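## Task

Carry the tray from the staging bench over to the work bench. Set the tray's sample tube (cap marked with an orange dot) into the middle hole of one adapter in the centrifuge rotor, and set the water blank (cap marked with a white dot) into the middle hole of the adapter directly across from it. Every tube must be pushed fully down and every rotor bucket must hang vertically. Any tube reaching the floor means failure. The bottles on the tray must finish upright in it, and the tray must finish resting on the work bench with nothing sticking out past its edge. Any number of robots may be used. At the end, open the grippers and pull the robots away. A robot that topples or is left leaning means failure, and anything that stays in place only because a robot holds it is not counted.

## Robot and tools

Robots. Two identical Hello Robot Stretch 3 units, r1 and r2. Each has a two-wheel differential base with a small passive caster at the back, a mast carrying a lift, a telescoping arm that reaches out to the robot's right side, a wrist (yaw, pitch, roll), a two-finger gripper, and a pan/tilt head. The base is 0.33 m long by 0.34 m wide and cannot slide sideways; it spins about a point 0.05 m behind its front edge. Stowed, it sweeps a circle of radius 0.28 m when turning; an unfolded level wrist reaches outside that. To move the gripper forward or back you drive the base.

Frames. Each robot reports in its own base frame: origin on the floor between the drive wheels, x forward, y left, z up. hand_pose is in that frame, located where the closed fingertips meet; with all wrist joints at zero its x axis is up, y points back along the arm to the mast, z points to the robot's rear. Odometry is relative to the base frame at scene start. Since the two robots use separate frames, only images, lidar_m, wrist_depth_mm and head_depth_mm tell you where they stand relative to each other.

execute_actions. Argument actions is a list holding one action or nothing (empty just returns state and images). The action is an object keyed by "r1" and/or "r2". Per robot:
- base: exactly one of translate_m (metres, -1 to 1, positive = forward) or rotate_rad (radians, -3.2 to 3.2, positive = counter-clockwise seen from above). Both are offsets measured from where the base placed itself in the latest reported state, not goals in a frame.
- joints: absolute targets by name: lift_m 0 to 1.1 (arm height); arm_m 0 to 0.52 (extension); wrist_yaw_rad -1.345 to 4.42 (0 along the arm, positive toward the front, 3.0 folded over the base); wrist_pitch_rad -1.57 to 0.451 (0 level, negative tips fingers down); wrist_roll_rad -2.911 to 2.911 (0 fingers side by side); gripper_m -0.089 to 0.179 (larger opens; the real fingertip gap is 0.007 m less when almost shut, 0.025 m less when fully open, zero below 0.007); head_pan_rad -3.953 to 1.73 (0 ahead, positive left, -1.57 faces the arm); head_tilt_rad -1.53 to 0.419 (negative looks down).
- contact_limits: {"arm_m": effort percent 1 to 100}; the arm stops with contact_stop when its effort hits that value, and the cap also limits holding force until the next action.
All motions in an action start at once; each action lasts at most 15 s. A joint, base or robot left out may keep driving toward an earlier target. Any unknown key or out-of-range number rejects the whole call. cameras picks images: r1_/r2_ head_camera, nav_camera, wrist_camera, or "all" (null or omitted also means all; [] means none).

wait: seconds, 0 to 10; nothing new is commanded. zoom_image: camera plus region [x0, y0, x1, y1] in pixels from the image's top-left, at most 504 by 504, of that camera's latest full image. finished_scene: scene number (1 or 2); it is final and the goal must hold afterward.

Results. base_status and joint_status give how each motion of the last accepted action ended: done, off_target (stopped short, may still push), contact_stop, time_out, torque_fault (the last three drop the target). on_its_own covers uncommanded parts; its "held at" is a held target, not a position. joint_positions are readings. motor_effort is percent of maximum, sign toward higher joint values, peak in brackets; readings carry fixed biases and noise. Positive wheel effort drives forward. lidar_m: 12 distances in metres from the base origin, 30-degree sectors starting straight ahead and going counter-clockwise (4th left, 7th rear, 10th right), in a plane 0.17 m up, range 0.15 to 12, "-" means nothing; it misses glass and its own robot but sees the other robot, and parts of sectors 5, 6, 9, 10 can be blocked. wrist_depth_mm (45 to 1000) and head_depth_mm (280 to 4000, image sideways) are 7x7 grids of median depths from the top left. base_odometry counts wheel rotation, so slip looks like motion; turned_by_wheels and turned_by_imu give rotation since the last result; base_tilt gives lean in degrees (forward/right positive) with a fixed offset up to about 4. A pictures line lists the image order. Camera calibration lines may change per result.

Order and habits. The base moves fast (0.30 m/s, 1.9 rad/s) only when stowed: lift_m under 0.30, arm_m under 0.03, wrist_yaw_rad over 2.54; otherwise 0.10 m/s and 0.63 rad/s. Fold or unfold the wrist only with lift_m 0.32 to 0.95, wrist_pitch_rad -0.4 and roll near 0; once folded the lift may go down to 0.25. With wrist_yaw_rad below -0.4 keep pitch at -0.5 or lower. To grasp, command gripper_m below the object's width; to release, go at least 0.02 above where the fingers met it. Neither reading nor done proves a hold, so check images. During thinking the robots keep the last command.

Avoid. Robots pressing on each other (a base touching another robot must not drive further); a hard press ends the run. Pushing the arm into something rigid with the gripper above about 0.45 m, repeat pushes after a contact_stop, or driving while holding something fixed can tip a robot; back out in small steps, free the gripper, and drop lift_m to about 0.2 if it stays leaning. Joint-carrying a load with both robots is risky since their travel differs by up to 2.5 cm per metre. A stopped arm or lift goes slack and a loaded lift may sink. Sustained strain switches a wrist servo off for 10 s. Also avoid drops, slips, slams and tubes falling.

Each tool is called in YAML: its name, and indented under it one key for each argument.

## Session

execute_actions:
  actions: []

Scene clock: 0.00 s.
r1.base_odometry: x=+0.000 y=+0.000 heading=+0.000 (m, m, rad; r1's odometry frame)
r1.turned_by_wheels: +0.000 (rad since the last result)
r1.turned_by_imu: +0.000 (rad since the last result)
r1.base_tilt: forward=-0.7 right=-0.3 (deg)
r1.lidar_m: 1.48 2.99 1.74 2.88 1.60 0.86 0.71 0.70 0.78 1.24 3.09 2.42
r1.head_depth_mm: 1935 2851 - - - 1830 2406 / 1938 2889 - - - 1771 2315 / 1959 2943 - - - 1609 2250 / 1971 2982 - - - 1888 2130 / 1997 3037 - - - 3251 2130 / 2022 3094 - - - 3471 2313 / 2025 3114 3963 3938 3924 3402 2286
r1.base_status: not commanded
r1.joint_positions: lift_m=+0.552 arm_m=-0.001 wrist_yaw_rad=+2.892 wrist_pitch_rad=-0.480 wrist_roll_rad=+0.008 gripper_m=+0.037 head_pan_rad=+0.001 head_tilt_rad=-0.014
r1.joint_status: not commanded
r1.motor_effort: left_wheel=+0 right_wheel=-1 lift_m=+23 arm_m=-1 wrist_yaw_rad=-1 wrist_pitch_rad=+6 wrist_roll_rad=+0 gripper_m=+0 head_pan_rad=+0 head_tilt_rad=+1 (%)
r1.hand_pose: x=+0.0323 y=+0.0655 z=+0.5513 quat_wxyz=(+0.253, +0.705, +0.080, +0.658) (m; r1's base frame)
r1.wrist_depth_mm: - - - - - - - / - - - - - - - / - - - - - - - / - - - - - - - / 987 - 991 924 942 931 925 / 855 786 - 806 - 764 765 / 719 722 689 709 667 679 673
r2.base_odometry: x=+0.000 y=+0.000 heading=+0.000 (m, m, rad; r2's odometry frame)
r2.turned_by_wheels: +0.000 (rad since the last result)
r2.turned_by_imu: +0.000 (rad since the last result)
r2.base_tilt: forward=+0.7 right=-0.8 (deg)
r2.lidar_m: 1.36 4.33 1.53 1.10 1.06 1.09 1.48 3.85 1.41 1.24 2.97 1.38
r2.head_depth_mm: 1946 2883 - - - 1575 2149 / 1935 2864 - - - 1612 2262 / 1915 2795 - - - 1645 2485 / 1922 2775 - - - 1975 2510 / 1899 2589 - - - 2676 2446 / 1874 2546 - - 2806 2796 2440 / 1882 2530 - - - 3708 2604
r2.base_status: not commanded
r2.joint_positions: lift_m=+0.397 arm_m=-0.001 wrist_yaw_rad=+3.003 wrist_pitch_rad=-0.458 wrist_roll_rad=+0.019 gripper_m=+0.037 head_pan_rad=+0.000 head_tilt_rad=-0.001
r2.joint_status: not commanded
r2.motor_effort: left_wheel=-1 right_wheel=+0 lift_m=+35 arm_m=+1 wrist_yaw_rad=+1 wrist_pitch_rad=+6 wrist_roll_rad=+0 gripper_m=-1 head_pan_rad=+0 head_tilt_rad=+1 (%)
r2.hand_pose: x=+0.0089 y=+0.0731 z=+0.4003 quat_wxyz=(+0.209, +0.704, +0.111, +0.669) (m; r2's base frame)
r2.wrist_depth_mm: 811 - - - - - - / 848 - - - - - - / 897 979 - - - - - / 865 858 850 857 852 847 853 / 723 714 - 720 715 720 708 / 616 619 - 616 627 611 601 / 537 542 - 561 535 531 537
pictures: r1_head_camera (sideways: a quarter turn clockwise sets it upright), r1_nav_camera (sideways: a quarter turn counterclockwise sets it upright), r1_wrist_camera, r2_head_camera (sideways: a quarter turn clockwise sets it upright), r2_nav_camera (sideways: a quarter turn counterclockwise sets it upright), r2_wrist_camera
Images, in order (width x height): r1_head_camera 896x504, r1_nav_camera 672x504, r1_wrist_camera 644x364, r2_head_camera 896x504, r2_nav_camera 672x504, r2_wrist_camera 644x364.

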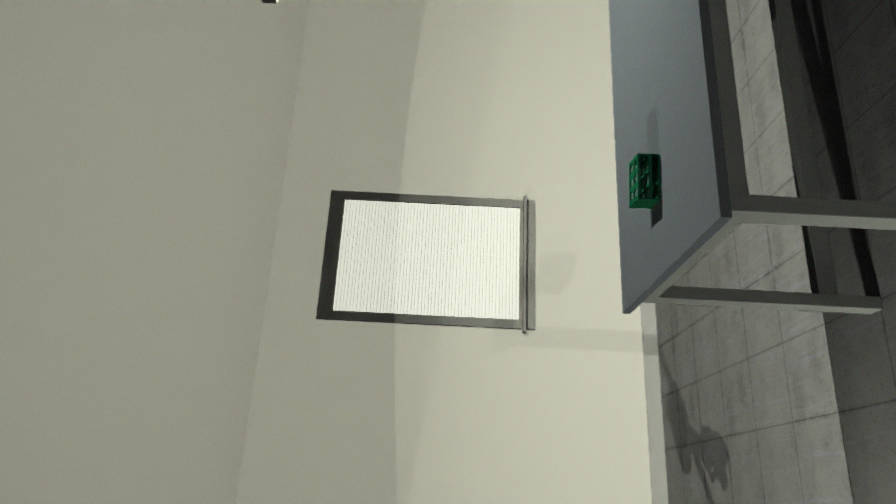

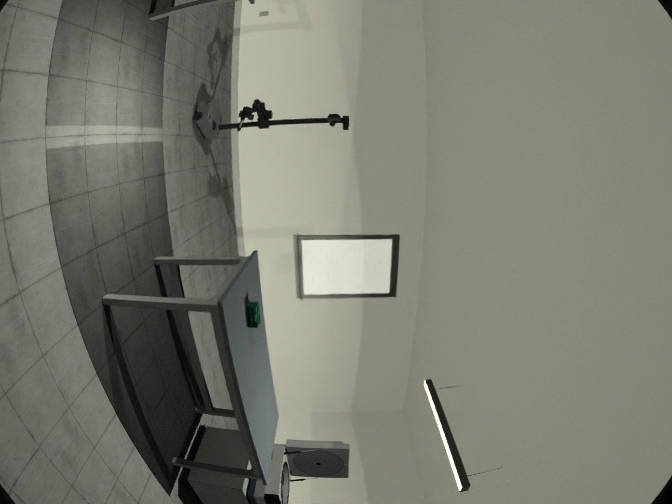

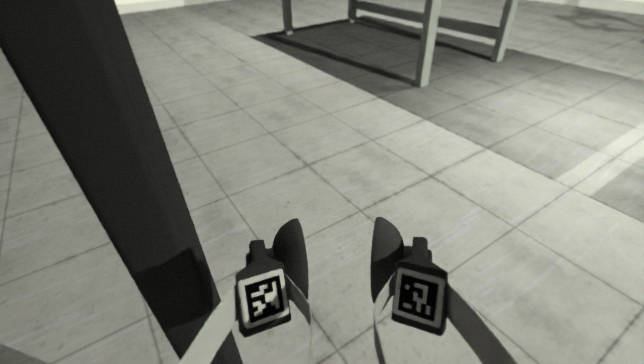

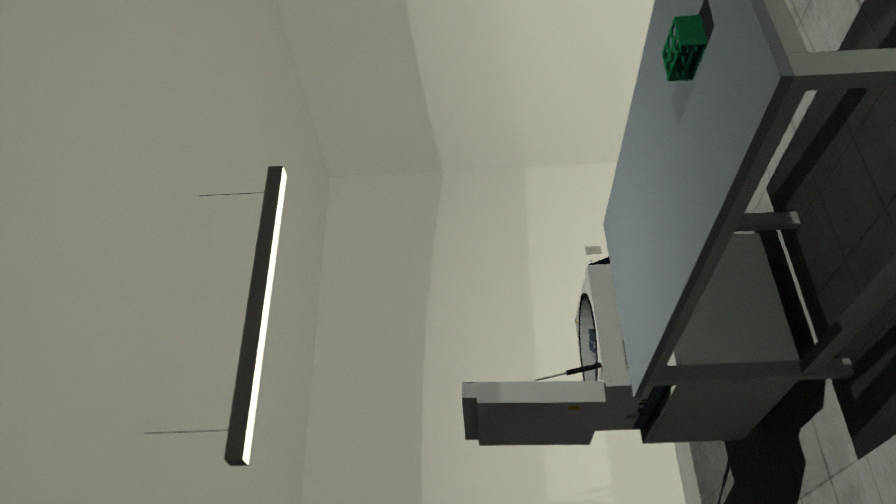

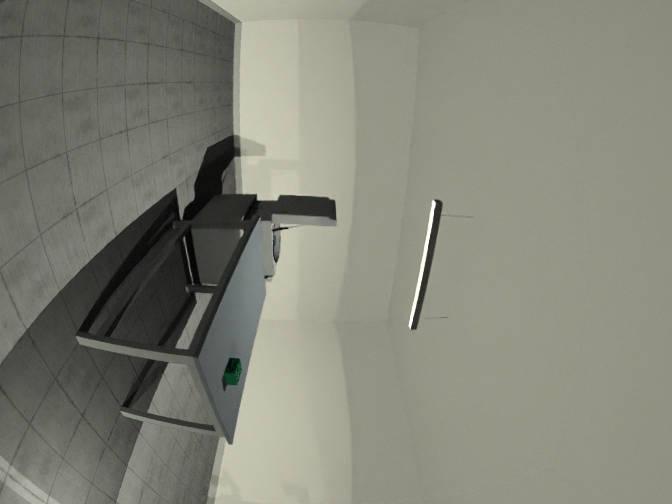

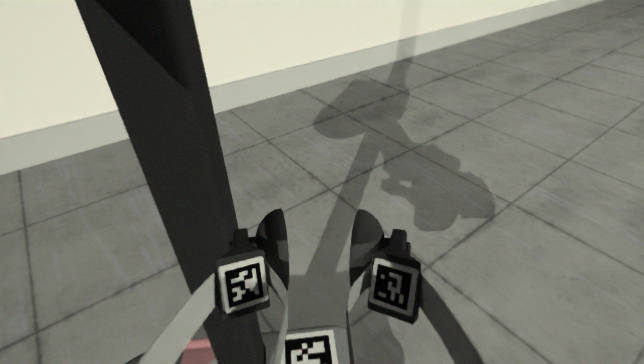

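execute_actions:
  actions:
    - {"r1":{"joints":{"head_pan_rad":1.7,"head_tilt_rad":-0.4}},"r2":{"joints":{"head_pan_rad":-1.6,"head_tilt_rad":-0.4}}}
  cameras: ["r1_nav_camera","r2_nav_camera","r1_head_camera","r2_head_camera"]

execute_actions:
  actions:
    - {"r1":{"joints":{"head_pan_rad":-3.0,"head_tilt_rad":-0.4}},"r2":{"joints":{"head_pan_rad":-3.1,"head_tilt_rad":-0.4}}}
  cameras: ["r1_nav_camera","r2_nav_camera","r1_head_camera","r2_head_camera"]

Scene clock: 2.93 s.
r1.base_odometry: x=+0.000 y=+0.000 heading=+0.000 (m, m, rad; r1's odometry frame)
r1.turned_by_wheels: +0.000 (rad since the last result)
r1.turned_by_imu: +0.000 (rad since the last result)
r1.base_tilt: forward=-0.7 right=-0.4 (deg)
r1.lidar_m: 1.48 3.00 1.74 2.89 1.60 0.85 0.70 0.70 0.78 1.24 3.09 2.42
r1.head_depth_mm: - - - 3781 2470 1845 1480 / - - - 3408 2458 1843 1478 / - - - 3633 2430 1833 1463 / - - - 3597 2407 1818 1458 / - - - 3543 2375 1807 1444 / - - - 3478 2358 1788 1438 / 3969 - - 3450 2329 1779 1470
r1.base_status: not commanded
r1.joint_positions: lift_m=+0.552 arm_m=-0.001 wrist_yaw_rad=+2.892 wrist_pitch_rad=-0.480 wrist_roll_rad=+0.008 gripper_m=+0.037 head_pan_rad=+1.693 head_tilt_rad=-0.395
r1.joint_status: all done
r1.motor_effort: left_wheel=+0(0) right_wheel=-1(0) lift_m=+23(24) arm_m=+0(1) wrist_yaw_rad=-1(1) wrist_pitch_rad=+6(6) wrist_roll_rad=+1(1) gripper_m=+1(1) head_pan_rad=+5(56) head_tilt_rad=-2(21) (%)
r1.hand_pose: x=+0.0323 y=+0.0655 z=+0.5513 quat_wxyz=(+0.253, +0.705, +0.080, +0.658) (m; r1's base frame)
r1.wrist_depth_mm: - - - - - - - / - - - - - - - / - - - - - - - / - - - - - - - / 972 - 977 902 968 932 884 / 816 807 - 803 - 797 787 / 701 699 685 692 684 671 672
r2.base_odometry: x=+0.000 y=+0.000 heading=+0.000 (m, m, rad; r2's odometry frame)
r2.turned_by_wheels: +0.000 (rad since the last result)
r2.turned_by_imu: +0.000 (rad since the last result)
r2.base_tilt: forward=+0.6 right=-0.8 (deg)
r2.lidar_m: 1.35 4.33 1.53 1.10 1.06 1.09 1.48 3.85 1.41 1.24 2.97 1.38
r2.head_depth_mm: - - - 1735 2397 1765 1470 / - - - 1592 2401 1727 1477 / - - - 1496 2229 1588 1466 / 3915 - - 1619 2451 1862 1483 / 3680 3879 - 1865 2266 1854 1489 / 3459 3650 3803 3604 2486 1857 1509 / 3223 3414 3600 3634 2489 1866 1494
r2.base_status: not commanded
r2.joint_positions: lift_m=+0.397 arm_m=-0.001 wrist_yaw_rad=+3.003 wrist_pitch_rad=-0.458 wrist_roll_rad=+0.019 gripper_m=+0.037 head_pan_rad=-1.593 head_tilt_rad=-0.395
r2.joint_status: all done
r2.motor_effort: left_wheel=-1(1) right_wheel=+0(0) lift_m=+35(35) arm_m=+1(1) wrist_yaw_rad=+1(0) wrist_pitch_rad=+6(6) wrist_roll_rad=+0(0) gripper_m=+0(1) head_pan_rad=-4(52) head_tilt_rad=-2(18) (%)
r2.hand_pose: x=+0.0089 y=+0.0731 z=+0.4003 quat_wxyz=(+0.209, +0.704, +0.111, +0.669) (m; r2's base frame)
r2.wrist_depth_mm: 803 - - - - - - / 862 - - - - - - / 895 959 - - - - - / 859 853 873 860 857 868 865 / 723 713 - 716 714 707 709 / 615 611 - 609 630 611 618 / 538 544 - 561 532 534 535
pictures: r1_head_camera (sideways: a quarter turn clockwise sets it upright), r1_nav_camera (sideways: a quarter turn counterclockwise sets it upright), r2_head_camera (sideways: a quarter turn clockwise sets it upright), r2_nav_camera (sideways: a quarter turn counterclockwise sets it upright)
camera_calibration (this result's frames):
r1_head_camera: T_world_to_cam=[[0.0862856, -0.361631, -0.92832, 1.23245], [-0.992413, -0.113115, -0.0481784, 0.0701347], [-0.0875843, 0.925434, -0.368648, 0.441649], [0, 0, 0, 1]] pos_world=[0.00194125, 0.0449093, 1.3103]
r1_nav_camera: T_world_to_cam=[[-0.0327854, 0.378695, 0.92494, -1.16372], [0.988881, 0.146599, -0.0249696, 0.0784707], [-0.145051, 0.913837, -0.379291, 0.455259], [0, 0, 0, 1]] pos_world=[-0.0497154, 0.0131581, 1.251]
r2_head_camera: T_world_to_cam=[[0.0364732, 0.355568, -0.933939, 1.22864], [0.998395, -0.0534722, 0.0186326, -0.0283951], [-0.0433146, -0.93312, -0.356948, 0.417687], [0, 0, 0, 1]] pos_world=[0.0016291, -0.0486312, 1.2971]
r2_nav_camera: T_world_to_cam=[[0.013689, -0.352015, 0.935894, -1.17933], [-0.99984, -0.0155951, 0.00875862, 0.0461293], [0.0115122, -0.935865, -0.352172, 0.418204], [0, 0, 0, 1]] pos_world=[0.0574514, -0.0230398, 1.2506]
Images, in order (width x height): r1_head_camera 896x504, r1_nav_camera 672x504, r2_head_camera 896x504, r2_nav_camera 672x504.

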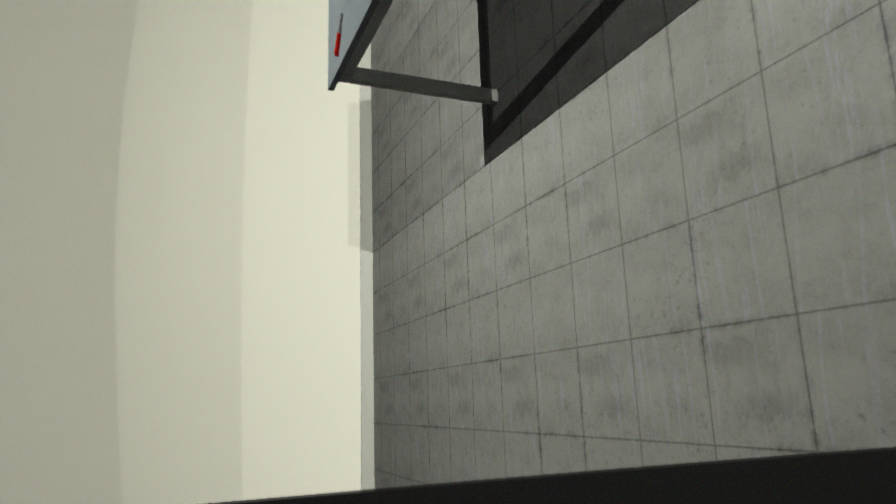

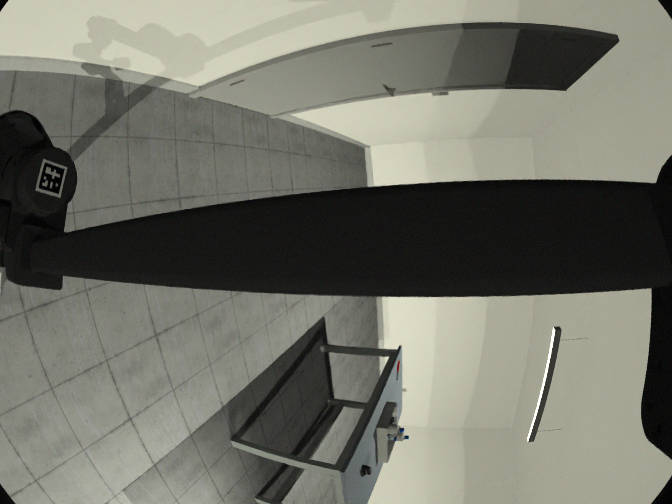

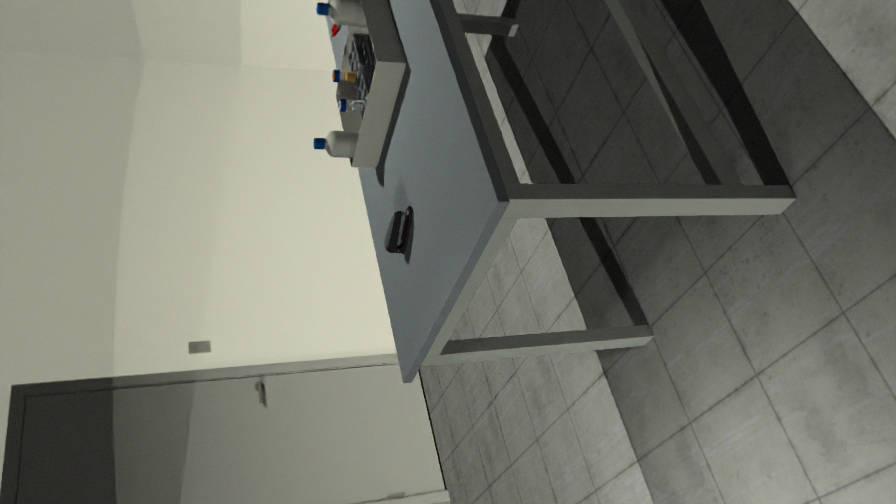

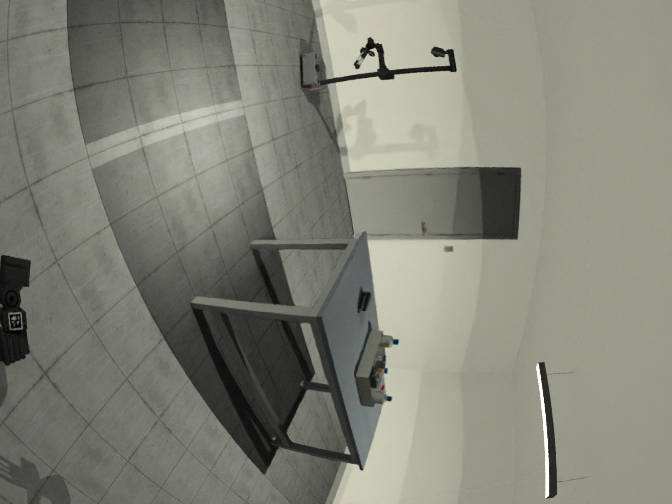

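Scene clock: 5.77 s.
r1.base_odometry: x=+0.000 y=+0.000 heading=+0.000 (m, m, rad; r1's odometry frame)
r1.turned_by_wheels: +0.000 (rad since the last result)
r1.turned_by_imu: +0.000 (rad since the last result)
r1.base_tilt: forward=-0.8 right=-0.2 (deg)
r1.lidar_m: 1.48 3.00 1.75 2.88 1.59 0.85 0.71 0.70 0.78 1.24 3.10 2.43
r1.head_depth_mm: 622 666 718 780 855 943 1050 / 610 653 706 761 832 918 1020 / 597 639 688 745 810 892 987 / 586 625 673 727 790 868 959 / 577 615 660 713 774 845 932 / 566 603 647 696 755 823 907 / 558 593 634 682 737 804 884
r1.base_status: not commanded
r1.joint_positions: lift_m=+0.552 arm_m=-0.001 wrist_yaw_rad=+2.892 wrist_pitch_rad=-0.480 wrist_roll_rad=+0.008 gripper_m=+0.037 head_pan_rad=-2.993 head_tilt_rad=-0.395
r1.joint_status: all done
r1.motor_effort: left_wheel=+0(1) right_wheel=+0(0) lift_m=+24(24) arm_m=+1(0) wrist_yaw_rad=+0(1) wrist_pitch_rad=+6(6) wrist_roll_rad=+1(1) gripper_m=+0(1) head_pan_rad=-5(55) head_tilt_rad=-2(2) (%)
r1.hand_pose: x=+0.0323 y=+0.0655 z=+0.5513 quat_wxyz=(+0.253, +0.705, +0.080, +0.658) (m; r1's base frame)
r1.wrist_depth_mm: - - - - - - - / - - - - - - - / - - - - - - - / - - - - - - - / 958 - 951 932 950 896 889 / 836 811 - 786 - 791 759 / 722 692 688 708 672 679 701
r2.base_odometry: x=+0.000 y=+0.000 heading=+0.000 (m, m, rad; r2's odometry frame)
r2.turned_by_wheels: +0.000 (rad since the last result)
r2.turned_by_imu: +0.000 (rad since the last result)
r2.base_tilt: forward=+0.7 right=-0.8 (deg)
r2.lidar_m: 1.36 4.34 1.53 1.10 1.06 1.09 1.48 3.84 1.41 1.24 2.97 1.37
r2.head_depth_mm: 1212 1276 1339 1407 1473 1558 1474 / 1348 1428 1510 1588 1691 1725 1479 / 1525 1621 1715 1821 1968 1815 1476 / 1756 1888 2006 2157 2230 1849 1487 / 2060 2219 2431 2653 2437 1862 1487 / 2486 2731 3040 3197 2467 1873 1500 / 3201 3550 - 3607 2497 1854 1501
r2.base_status: not commanded
r2.joint_positions: lift_m=+0.397 arm_m=-0.001 wrist_yaw_rad=+3.003 wrist_pitch_rad=-0.458 wrist_roll_rad=+0.019 gripper_m=+0.037 head_pan_rad=-3.093 head_tilt_rad=-0.395
r2.joint_status: all done
r2.motor_effort: left_wheel=-1(1) right_wheel=+0(0) lift_m=+35(35) arm_m=+1(1) wrist_yaw_rad=+0(0) wrist_pitch_rad=+6(6) wrist_roll_rad=+0(0) gripper_m=+1(0) head_pan_rad=-4(53) head_tilt_rad=-2(2) (%)
r2.hand_pose: x=+0.0089 y=+0.0731 z=+0.4003 quat_wxyz=(+0.209, +0.704, +0.111, +0.669) (m; r2's base frame)
r2.wrist_depth_mm: 813 - - - - - - / 862 - - - - - - / 898 985 - - - - - / 848 871 858 858 848 849 846 / 712 721 - 704 723 716 711 / 617 616 - 614 625 612 608 / 535 543 - 562 534 539 531
pictures: r1_head_camera (sideways: a quarter turn clockwise sets it upright), r1_nav_camera (sideways: a quarter turn counterclockwise sets it upright), r2_head_camera (sideways: a quarter turn clockwise sets it upright), r2_nav_camera (sideways: a quarter turn counterclockwise sets it upright)
camera_calibration (this result's frames):
r1_head_camera: T_world_to_cam=[[0.359378, 0.0959918, -0.928242, 1.23069], [0.139727, -0.989017, -0.0481802, 0.063231], [-0.922672, -0.112385, -0.368844, 0.446999], [0, 0, 0, 1]] pos_world=[-0.0386832, -0.00536316, 1.31029]
r1_nav_camera: T_world_to_cam=[[-0.377872, -0.0429689, 0.92486, -1.16151], [-0.173088, 0.98459, -0.0249749, 0.0855657], [-0.909535, -0.169519, -0.379486, 0.460176], [0, 0, 0, 1]] pos_world=[-0.00554432, -0.056147, 1.251]
r2_head_camera: T_world_to_cam=[[0.357377, -0.0112287, -0.933893, 1.22662], [0.0172701, -0.999677, 0.0186285, -0.022405], [-0.933801, -0.0227858, -0.357068, 0.423275], [0, 0, 0, 1]] pos_world=[-0.042725, 0.00102035, 1.29709]
r2_nav_camera: T_world_to_cam=[[-0.350285, -0.0385566, 0.935849, -1.17705], [-0.0862701, 0.996233, 0.00875379, 0.0405628], [-0.932662, -0.0776695, -0.352292, 0.42412], [0, 0, 0, 1]] pos_world=[-0.0132437, -0.0528519, 1.2506]
Images, in order (width x height): r1_head_camera 896x504, r1_nav_camera 672x504, r2_head_camera 896x504, r2_nav_camera 672x504.

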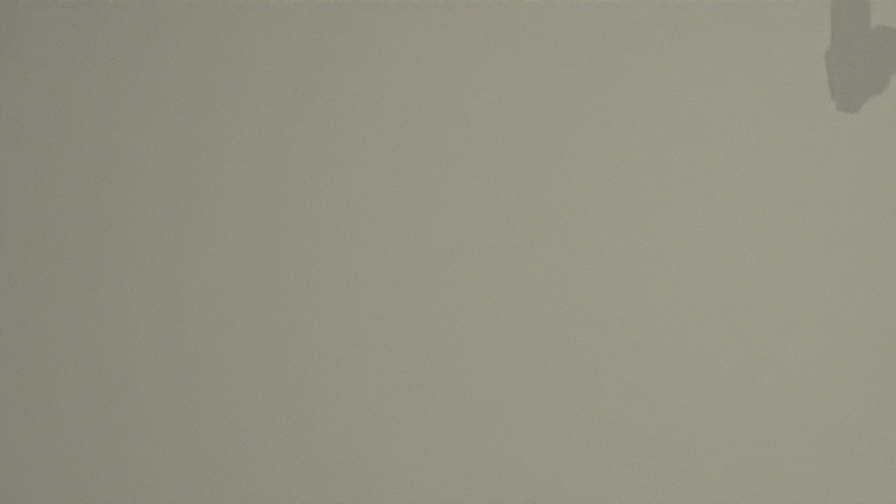

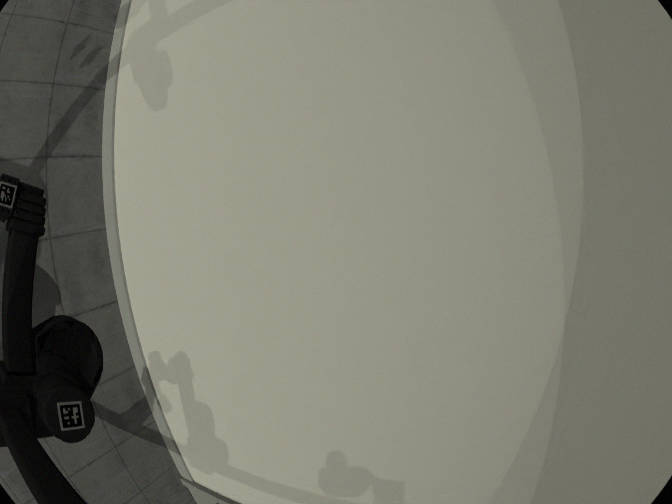

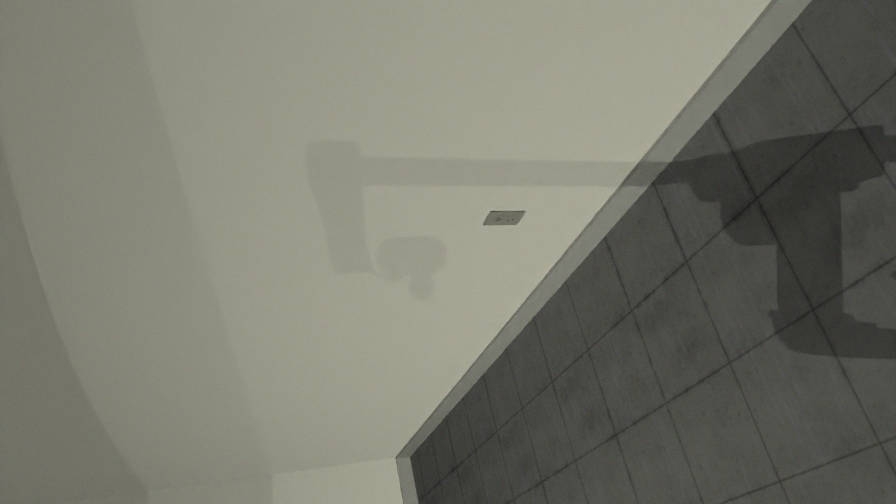

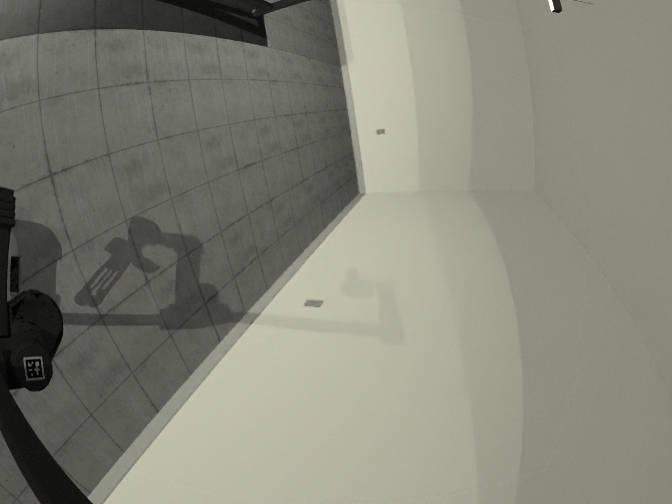

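execute_actions:
  actions:
    - {"r2":{"base":{"rotate_rad":-2.203},"joints":{"lift_m":0.27,"head_pan_rad":0,"head_tilt_rad":-0.6}},"r1":{"joints":{"lift_m":0.27,"head_pan_rad":1.0,"head_tilt_rad":-0.5}}}
  cameras: ["r1_nav_camera"]

execute_actions:
  actions:
    - {"r2":{"base":{"translate_m":1.0}}}
  cameras: []

execute_actions:
  actions:
    - {"r2":{"base":{"translate_m":0.55}}}
  cameras: []

execute_actions:
  actions:
    - {"r2":{"base":{"rotate_rad":2.78},"joints":{"head_pan_rad":-1.57,"head_tilt_rad":-0.7}}}
  cameras: ["r2_nav_camera","r2_head_camera"]

Scene clock: 15.10 s.
r1.base_odometry: x=+0.000 y=+0.000 heading=+0.000 (m, m, rad; r1's odometry frame)
r1.turned_by_wheels: +0.000 (rad since the last result)
r1.turned_by_imu: +0.000 (rad since the last result)
r1.base_tilt: forward=-0.8 right=-0.3 (deg)
r1.lidar_m: 1.48 2.91 1.75 2.88 1.60 0.86 0.71 0.70 0.78 1.24 3.10 2.44
r1.head_depth_mm: 3746 3976 - 2955 2134 1680 1379 / 3971 - - 2927 2113 1661 1367 / - - 3743 2717 2101 1648 1355 / - - 2216 2708 2091 1640 1354 / - - 2170 2696 2055 1636 1346 / - - 2239 2781 2045 1621 1339 / - - 3703 2747 2037 1617 1326
r1.base_status: not commanded
r1.joint_positions: lift_m=+0.270 arm_m=-0.001 wrist_yaw_rad=+2.892 wrist_pitch_rad=-0.481 wrist_roll_rad=+0.008 gripper_m=+0.037 head_pan_rad=+0.993 head_tilt_rad=-0.494
r1.joint_status: all done
r1.motor_effort: left_wheel=+0(0) right_wheel=+0(1) lift_m=+21(23) arm_m=-1(0) wrist_yaw_rad=+1(0) wrist_pitch_rad=+6(7) wrist_roll_rad=+0(0) gripper_m=+0(2) head_pan_rad=+5(56) head_tilt_rad=-2(11) (%)
r1.hand_pose: x=+0.0322 y=+0.0654 z=+0.2690 quat_wxyz=(+0.253, +0.705, +0.080, +0.658) (m; r1's base frame)
r1.wrist_depth_mm: - - - - - - - / - - - - - - - / 849 857 836 814 807 783 788 / 677 - 654 655 644 634 619 / 565 - 559 541 547 528 537 / 473 490 - 469 - 454 458 / - - - - 394 398 387
r2.base_odometry: x=+0.000 y=+0.000 heading=-2.203 (m, m, rad; r2's odometry frame)
r2.turned_by_wheels: -2.203 (rad since the last result)
r2.turned_by_imu: -2.211 (rad since the last result)
r2.base_tilt: forward=+0.6 right=-0.9 (deg)
r2.lidar_m: 1.59 1.25 2.97 1.87 1.94 2.59 1.73 1.14 1.06 1.07 1.34 2.82
r2.head_depth_mm: 3530 3865 3259 2393 1852 1507 1277 / 3624 - 3343 2391 1855 1520 1285 / 3721 - 3375 2378 1862 1516 1282 / 3914 - 3392 2395 1870 1525 1288 / - - 3224 2311 1877 1527 1293 / - 2415 3025 2332 1879 1526 1294 / - 2395 1717 2425 1781 1541 1296
r2.base_status: done
r2.joint_positions: lift_m=+0.271 arm_m=-0.001 wrist_yaw_rad=+3.003 wrist_pitch_rad=-0.459 wrist_roll_rad=+0.019 gripper_m=+0.037 head_pan_rad=-0.007 head_tilt_rad=-0.593
r2.joint_status: all done
r2.motor_effort: left_wheel=+2(11) right_wheel=-3(8) lift_m=+19(32) arm_m=+1(1) wrist_yaw_rad=+0(0) wrist_pitch_rad=+6(6) wrist_roll_rad=+0(0) gripper_m=+1(0) head_pan_rad=+5(53) head_tilt_rad=-2(15) (%)
r2.hand_pose: x=+0.0089 y=+0.0730 z=+0.2742 quat_wxyz=(+0.209, +0.704, +0.111, +0.669) (m; r2's base frame)
r2.wrist_depth_mm: - - - - - - - / - - - - - - - / 810 815 820 821 805 800 801 / 649 650 647 646 651 647 648 / 545 552 - 553 555 543 543 / 484 - - - 478 467 465 / - - - - 408 407 409
pictures: r1_nav_camera (sideways: a quarter turn counterclockwise sets it upright)
camera_calibration (this result's frames):
r1_nav_camera: T_world_to_cam=[[0.267746, 0.385694, 0.882922, -1.11073], [0.849386, -0.527063, -0.0273351, 0.082398], [0.454813, 0.757261, -0.468723, 0.567975], [0, 0, 0, 1]] pos_world=[-0.0309161, 0.041726, 1.24916]
Images, in order (width x height): r1_nav_camera 672x504.

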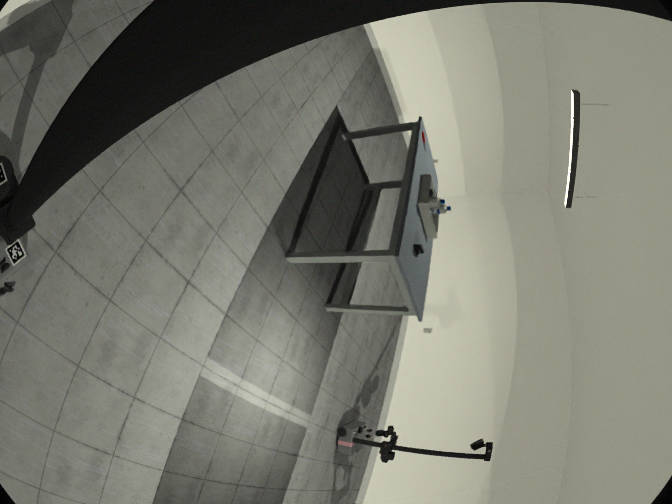

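Scene clock: 20.13 s.
r1.base_odometry: x=+0.000 y=+0.000 heading=+0.000 (m, m, rad; r1's odometry frame)
r1.turned_by_wheels: +0.000 (rad since the last result)
r1.turned_by_imu: +0.000 (rad since the last result)
r1.base_tilt: forward=-0.8 right=-0.3 (deg)
r1.lidar_m: 1.48 2.75 1.74 2.88 1.60 0.86 0.71 0.70 0.78 1.24 3.11 2.42
r1.head_depth_mm: 3767 - - 2970 2160 1677 1377 / 3946 - - 2908 2140 1665 1372 / - - 3757 2738 2100 1652 1363 / - - 2239 2709 2096 1644 1344 / - - 2173 2659 2048 1617 1347 / - - 2252 2787 2051 1621 1338 / - - 3711 2757 2032 1609 1331
r1.base_status: not commanded
r1.joint_positions: lift_m=+0.270 arm_m=-0.001 wrist_yaw_rad=+2.892 wrist_pitch_rad=-0.481 wrist_roll_rad=+0.008 gripper_m=+0.037 head_pan_rad=+0.993 head_tilt_rad=-0.494
r1.joint_status: not commanded
r1.motor_effort: left_wheel=+0(1) right_wheel=+0(1) lift_m=+20(21) arm_m=-2(0) wrist_yaw_rad=+0(0) wrist_pitch_rad=+6(7) wrist_roll_rad=+1(0) gripper_m=+2(0) head_pan_rad=+5(5) head_tilt_rad=-2(3) (%)
r1.hand_pose: x=+0.0322 y=+0.0654 z=+0.2690 quat_wxyz=(+0.253, +0.705, +0.080, +0.658) (m; r1's base frame)
r1.wrist_depth_mm: - - - - - - - / - - - - - - - / 851 832 849 837 809 800 761 / 661 - 665 656 638 648 625 / 573 - 547 541 562 537 526 / 485 482 - 461 - 455 453 / - - - - 392 404 396
r2.base_odometry: x=-0.591 y=-0.807 heading=-2.203 (m, m, rad; r2's odometry frame)
r2.turned_by_wheels: +0.000 (rad since the last result)
r2.turned_by_imu: +0.002 (rad since the last result)
r2.base_tilt: forward=+0.6 right=-0.9 (deg)
r2.lidar_m: 0.95 0.63 0.58 0.59 4.19 1.96 2.36 1.56 1.45 1.47 1.84 3.33
r2.head_depth_mm: 2793 2968 3186 2353 1844 1508 1281 / 2879 3116 3293 2380 1860 1510 1280 / 3016 3234 3359 2398 1853 1528 1291 / 3052 3340 3364 2406 1856 1520 1289 / 3165 3444 1481 2148 1745 1521 1286 / 3201 3531 1406 2144 1869 1428 1293 / 3324 3728 1413 1042 1812 1532 1212
r2.base_status: done
r2.joint_positions: lift_m=+0.271 arm_m=-0.001 wrist_yaw_rad=+3.003 wrist_pitch_rad=-0.459 wrist_roll_rad=+0.019 gripper_m=+0.037 head_pan_rad=-0.007 head_tilt_rad=-0.594
r2.joint_status: not commanded
r2.motor_effort: left_wheel=+1(11) right_wheel=-3(7) lift_m=+19(19) arm_m=+1(1) wrist_yaw_rad=+1(1) wrist_pitch_rad=+6(6) wrist_roll_rad=+0(0) gripper_m=+1(0) head_pan_rad=+5(5) head_tilt_rad=-2(3) (%)
r2.hand_pose: x=+0.0089 y=+0.0730 z=+0.2742 quat_wxyz=(+0.209, +0.704, +0.111, +0.669) (m; r2's base frame)
r2.wrist_depth_mm: - - - - - - - / - - - - 630 600 - / 818 815 800 757 799 761 740 / 652 654 646 643 645 643 639 / 549 548 - 556 548 543 540 / 480 - - - 482 465 464 / - - - - 408 407 407
pictures: none
No camera images: the call's "cameras" was empty. Leave "cameras" out to get every camera's image.

Scene clock: 23.60 s.
r1.base_odometry: x=+0.000 y=+0.000 heading=+0.000 (m, m, rad; r1's odometry frame)
r1.turned_by_wheels: +0.000 (rad since the last result)
r1.turned_by_imu: +0.000 (rad since the last result)
r1.base_tilt: forward=-0.7 right=-0.3 (deg)
r1.lidar_m: 1.48 4.10 1.75 2.88 1.60 0.85 0.71 0.70 0.78 1.24 3.10 2.44
r1.head_depth_mm: 3712 3996 - 2987 2143 1670 1378 / - - - 2916 2122 1667 1366 / - - 3740 2744 2102 1650 1357 / - - 2228 2712 2093 1637 1356 / - - 2174 2686 2062 1624 1347 / - - 2238 2807 2048 1621 1336 / - - 3729 2765 2046 1605 1333
r1.base_status: not commanded
r1.joint_positions: lift_m=+0.270 arm_m=-0.001 wrist_yaw_rad=+2.892 wrist_pitch_rad=-0.481 wrist_roll_rad=+0.008 gripper_m=+0.037 head_pan_rad=+0.993 head_tilt_rad=-0.494
r1.joint_status: not commanded
r1.motor_effort: left_wheel=+1(0) right_wheel=-1(0) lift_m=+21(21) arm_m=+1(1) wrist_yaw_rad=+0(0) wrist_pitch_rad=+6(7) wrist_roll_rad=+0(0) gripper_m=+1(1) head_pan_rad=+5(5) head_tilt_rad=-2(2) (%)
r1.hand_pose: x=+0.0322 y=+0.0654 z=+0.2690 quat_wxyz=(+0.253, +0.705, +0.080, +0.658) (m; r1's base frame)
r1.wrist_depth_mm: - - - - - - - / - - - - - - - / 824 878 858 817 789 792 776 / 681 - 661 660 652 622 634 / 559 - 547 547 557 533 532 / 480 493 - 467 - 462 454 / - - - - 393 396 395
r2.base_odometry: x=-0.916 y=-1.251 heading=-2.203 (m, m, rad; r2's odometry frame)
r2.turned_by_wheels: +0.000 (rad since the last result)
r2.turned_by_imu: +0.001 (rad since the last result)
r2.base_tilt: forward=+0.7 right=-0.9 (deg)
r2.lidar_m: 0.60 0.40 0.37 0.37 0.47 2.41 2.72 1.80 1.66 1.68 2.12 2.84
r2.head_depth_mm: 2368 2551 2788 2360 1847 1519 1281 / 2428 2691 2849 2381 1845 1512 1275 / 2503 2715 2962 2398 1859 1520 1283 / 2612 2835 3064 2387 1857 1528 1289 / 2693 2964 3127 992 1077 1421 1231 / 2768 3036 3193 999 798 1488 1295 / 2864 3197 3330 1001 776 649 1299
r2.base_status: done
r2.joint_positions: lift_m=+0.271 arm_m=-0.001 wrist_yaw_rad=+3.003 wrist_pitch_rad=-0.459 wrist_roll_rad=+0.019 gripper_m=+0.037 head_pan_rad=-0.007 head_tilt_rad=-0.594
r2.joint_status: not commanded
r2.motor_effort: left_wheel=+1(10) right_wheel=-3(7) lift_m=+20(19) arm_m=+1(1) wrist_yaw_rad=+0(1) wrist_pitch_rad=+6(6) wrist_roll_rad=+0(0) gripper_m=+0(0) head_pan_rad=+4(5) head_tilt_rad=-2(2) (%)
r2.hand_pose: x=+0.0089 y=+0.0730 z=+0.2742 quat_wxyz=(+0.209, +0.704, +0.111, +0.669) (m; r2's base frame)
r2.wrist_depth_mm: - - - - - - - / 593 - - - - - - / 686 772 520 489 465 447 798 / 651 647 655 649 624 457 417 / 541 539 - 548 548 539 543 / 479 - - - 476 463 466 / - - - - 404 407 409
pictures: none
No camera images: the call's "cameras" was empty. Leave "cameras" out to get every camera's image.

Scene clock: 26.57 s.
r1.base_odometry: x=+0.000 y=+0.000 heading=+0.000 (m, m, rad; r1's odometry frame)
r1.turned_by_wheels: +0.000 (rad since the last result)
r1.turned_by_imu: +0.000 (rad since the last result)
r1.base_tilt: forward=-0.7 right=-0.3 (deg)
r1.lidar_m: 1.48 4.08 1.75 2.89 1.60 0.85 0.71 0.70 0.78 1.24 3.11 2.42
r1.head_depth_mm: 3753 3939 - 2981 2139 1678 1373 / - - - 2954 2124 1668 1369 / - - 3808 2742 2109 1653 1355 / - - 2226 2714 2081 1643 1351 / - - 2164 2675 2053 1631 1347 / - - 2241 2797 2045 1623 1340 / - - 3722 2765 2026 1605 1332
r1.base_status: not commanded
r1.joint_positions: lift_m=+0.270 arm_m=-0.001 wrist_yaw_rad=+2.892 wrist_pitch_rad=-0.481 wrist_roll_rad=+0.008 gripper_m=+0.037 head_pan_rad=+0.993 head_tilt_rad=-0.494
r1.joint_status: not commanded
r1.motor_effort: left_wheel=+0(0) right_wheel=+1(1) lift_m=+21(21) arm_m=+1(0) wrist_yaw_rad=+0(1) wrist_pitch_rad=+6(6) wrist_roll_rad=+0(1) gripper_m=+1(1) head_pan_rad=+5(5) head_tilt_rad=-2(2) (%)
r1.hand_pose: x=+0.0322 y=+0.0654 z=+0.2690 quat_wxyz=(+0.253, +0.705, +0.080, +0.658) (m; r1's base frame)
r1.wrist_depth_mm: - - - - - - - / - - - - - - - / 862 876 872 831 791 807 777 / 689 - 667 652 649 632 621 / 564 - 552 539 564 539 526 / 484 492 - 465 - 457 447 / - - - - 394 397 401
r2.base_odometry: x=-0.916 y=-1.251 heading=+0.577 (m, m, rad; r2's odometry frame)
r2.turned_by_wheels: +2.780 (rad since the last result)
r2.turned_by_imu: +2.792 (rad since the last result)
r2.base_tilt: forward=+0.7 right=-0.8 (deg)
r2.lidar_m: 2.41 2.26 1.70 1.66 1.75 2.47 2.85 0.51 0.38 0.37 0.39 0.55
r2.head_depth_mm: 2655 3015 1101 670 684 578 1215 / 2691 2975 1001 803 681 578 1225 / 2679 2954 999 827 677 580 1219 / 2680 2915 918 820 675 579 1222 / 2641 2933 1068 824 674 582 1227 / 2711 2966 1123 856 695 584 1230 / 2685 2981 1123 858 696 582 1227
r2.base_status: done
r2.joint_positions: lift_m=+0.271 arm_m=-0.001 wrist_yaw_rad=+3.003 wrist_pitch_rad=-0.459 wrist_roll_rad=+0.019 gripper_m=+0.037 head_pan_rad=-1.563 head_tilt_rad=-0.692
r2.joint_status: all done
r2.motor_effort: left_wheel=-3(10) right_wheel=+2(12) lift_m=+19(19) arm_m=+1(1) wrist_yaw_rad=+0(0) wrist_pitch_rad=+6(6) wrist_roll_rad=+0(0) gripper_m=+0(0) head_pan_rad=-4(50) head_tilt_rad=-3(11) (%)
r2.hand_pose: x=+0.0089 y=+0.0729 z=+0.2742 quat_wxyz=(+0.209, +0.704, +0.111, +0.669) (m; r2's base frame)
r2.wrist_depth_mm: - - - - - - - / - - - - - - - / 816 811 807 802 815 815 808 / 651 658 645 656 649 648 646 / 539 540 - 554 550 544 536 / 478 - - - 483 464 461 / - - - - 407 405 409
pictures: r2_head_camera (sideways: a quarter turn clockwise sets it upright), r2_nav_camera (sideways: a quarter turn counterclockwise sets it upright)
camera_calibration (this result's frames):
r2_head_camera: T_world_to_cam=[[0.0239162, 0.614078, -0.788883, 1.03954], [0.999574, -0.0278871, 0.00859587, -0.0153304], [-0.0167211, -0.788752, -0.614484, 0.752619], [0, 0, 0, 1]] pos_world=[0.00304675, -0.0451532, 1.28268]
r2_nav_camera: T_world_to_cam=[[0.0261245, -0.609813, 0.792114, -0.991885], [-0.99893, -0.0461831, -0.00260895, 0.0609243], [0.0381733, -0.791198, -0.610367, 0.753996], [0, 0, 0, 1]] pos_world=[0.057989, -0.0054905, 1.24606]
Images, in order (width x height): r2_head_camera 896x504, r2_nav_camera 672x504.

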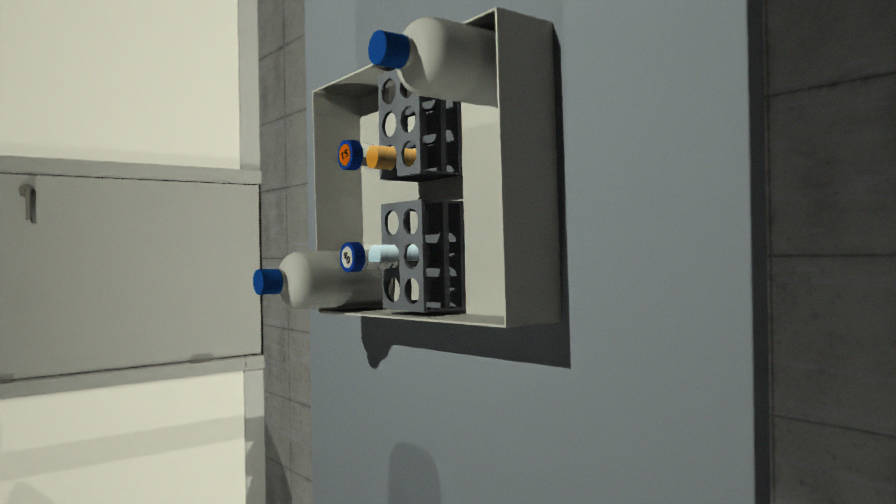

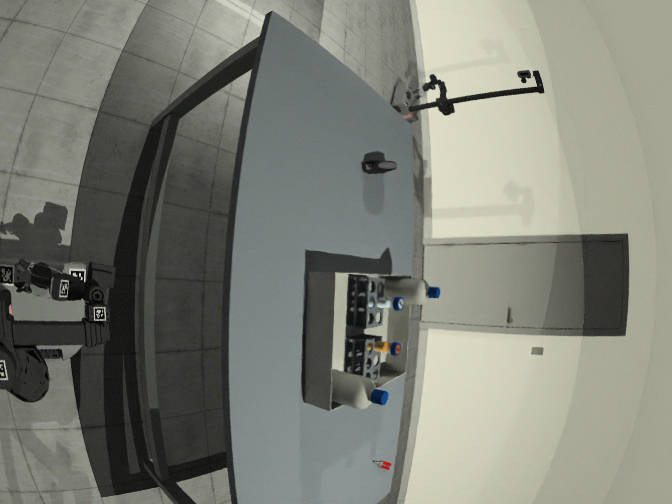

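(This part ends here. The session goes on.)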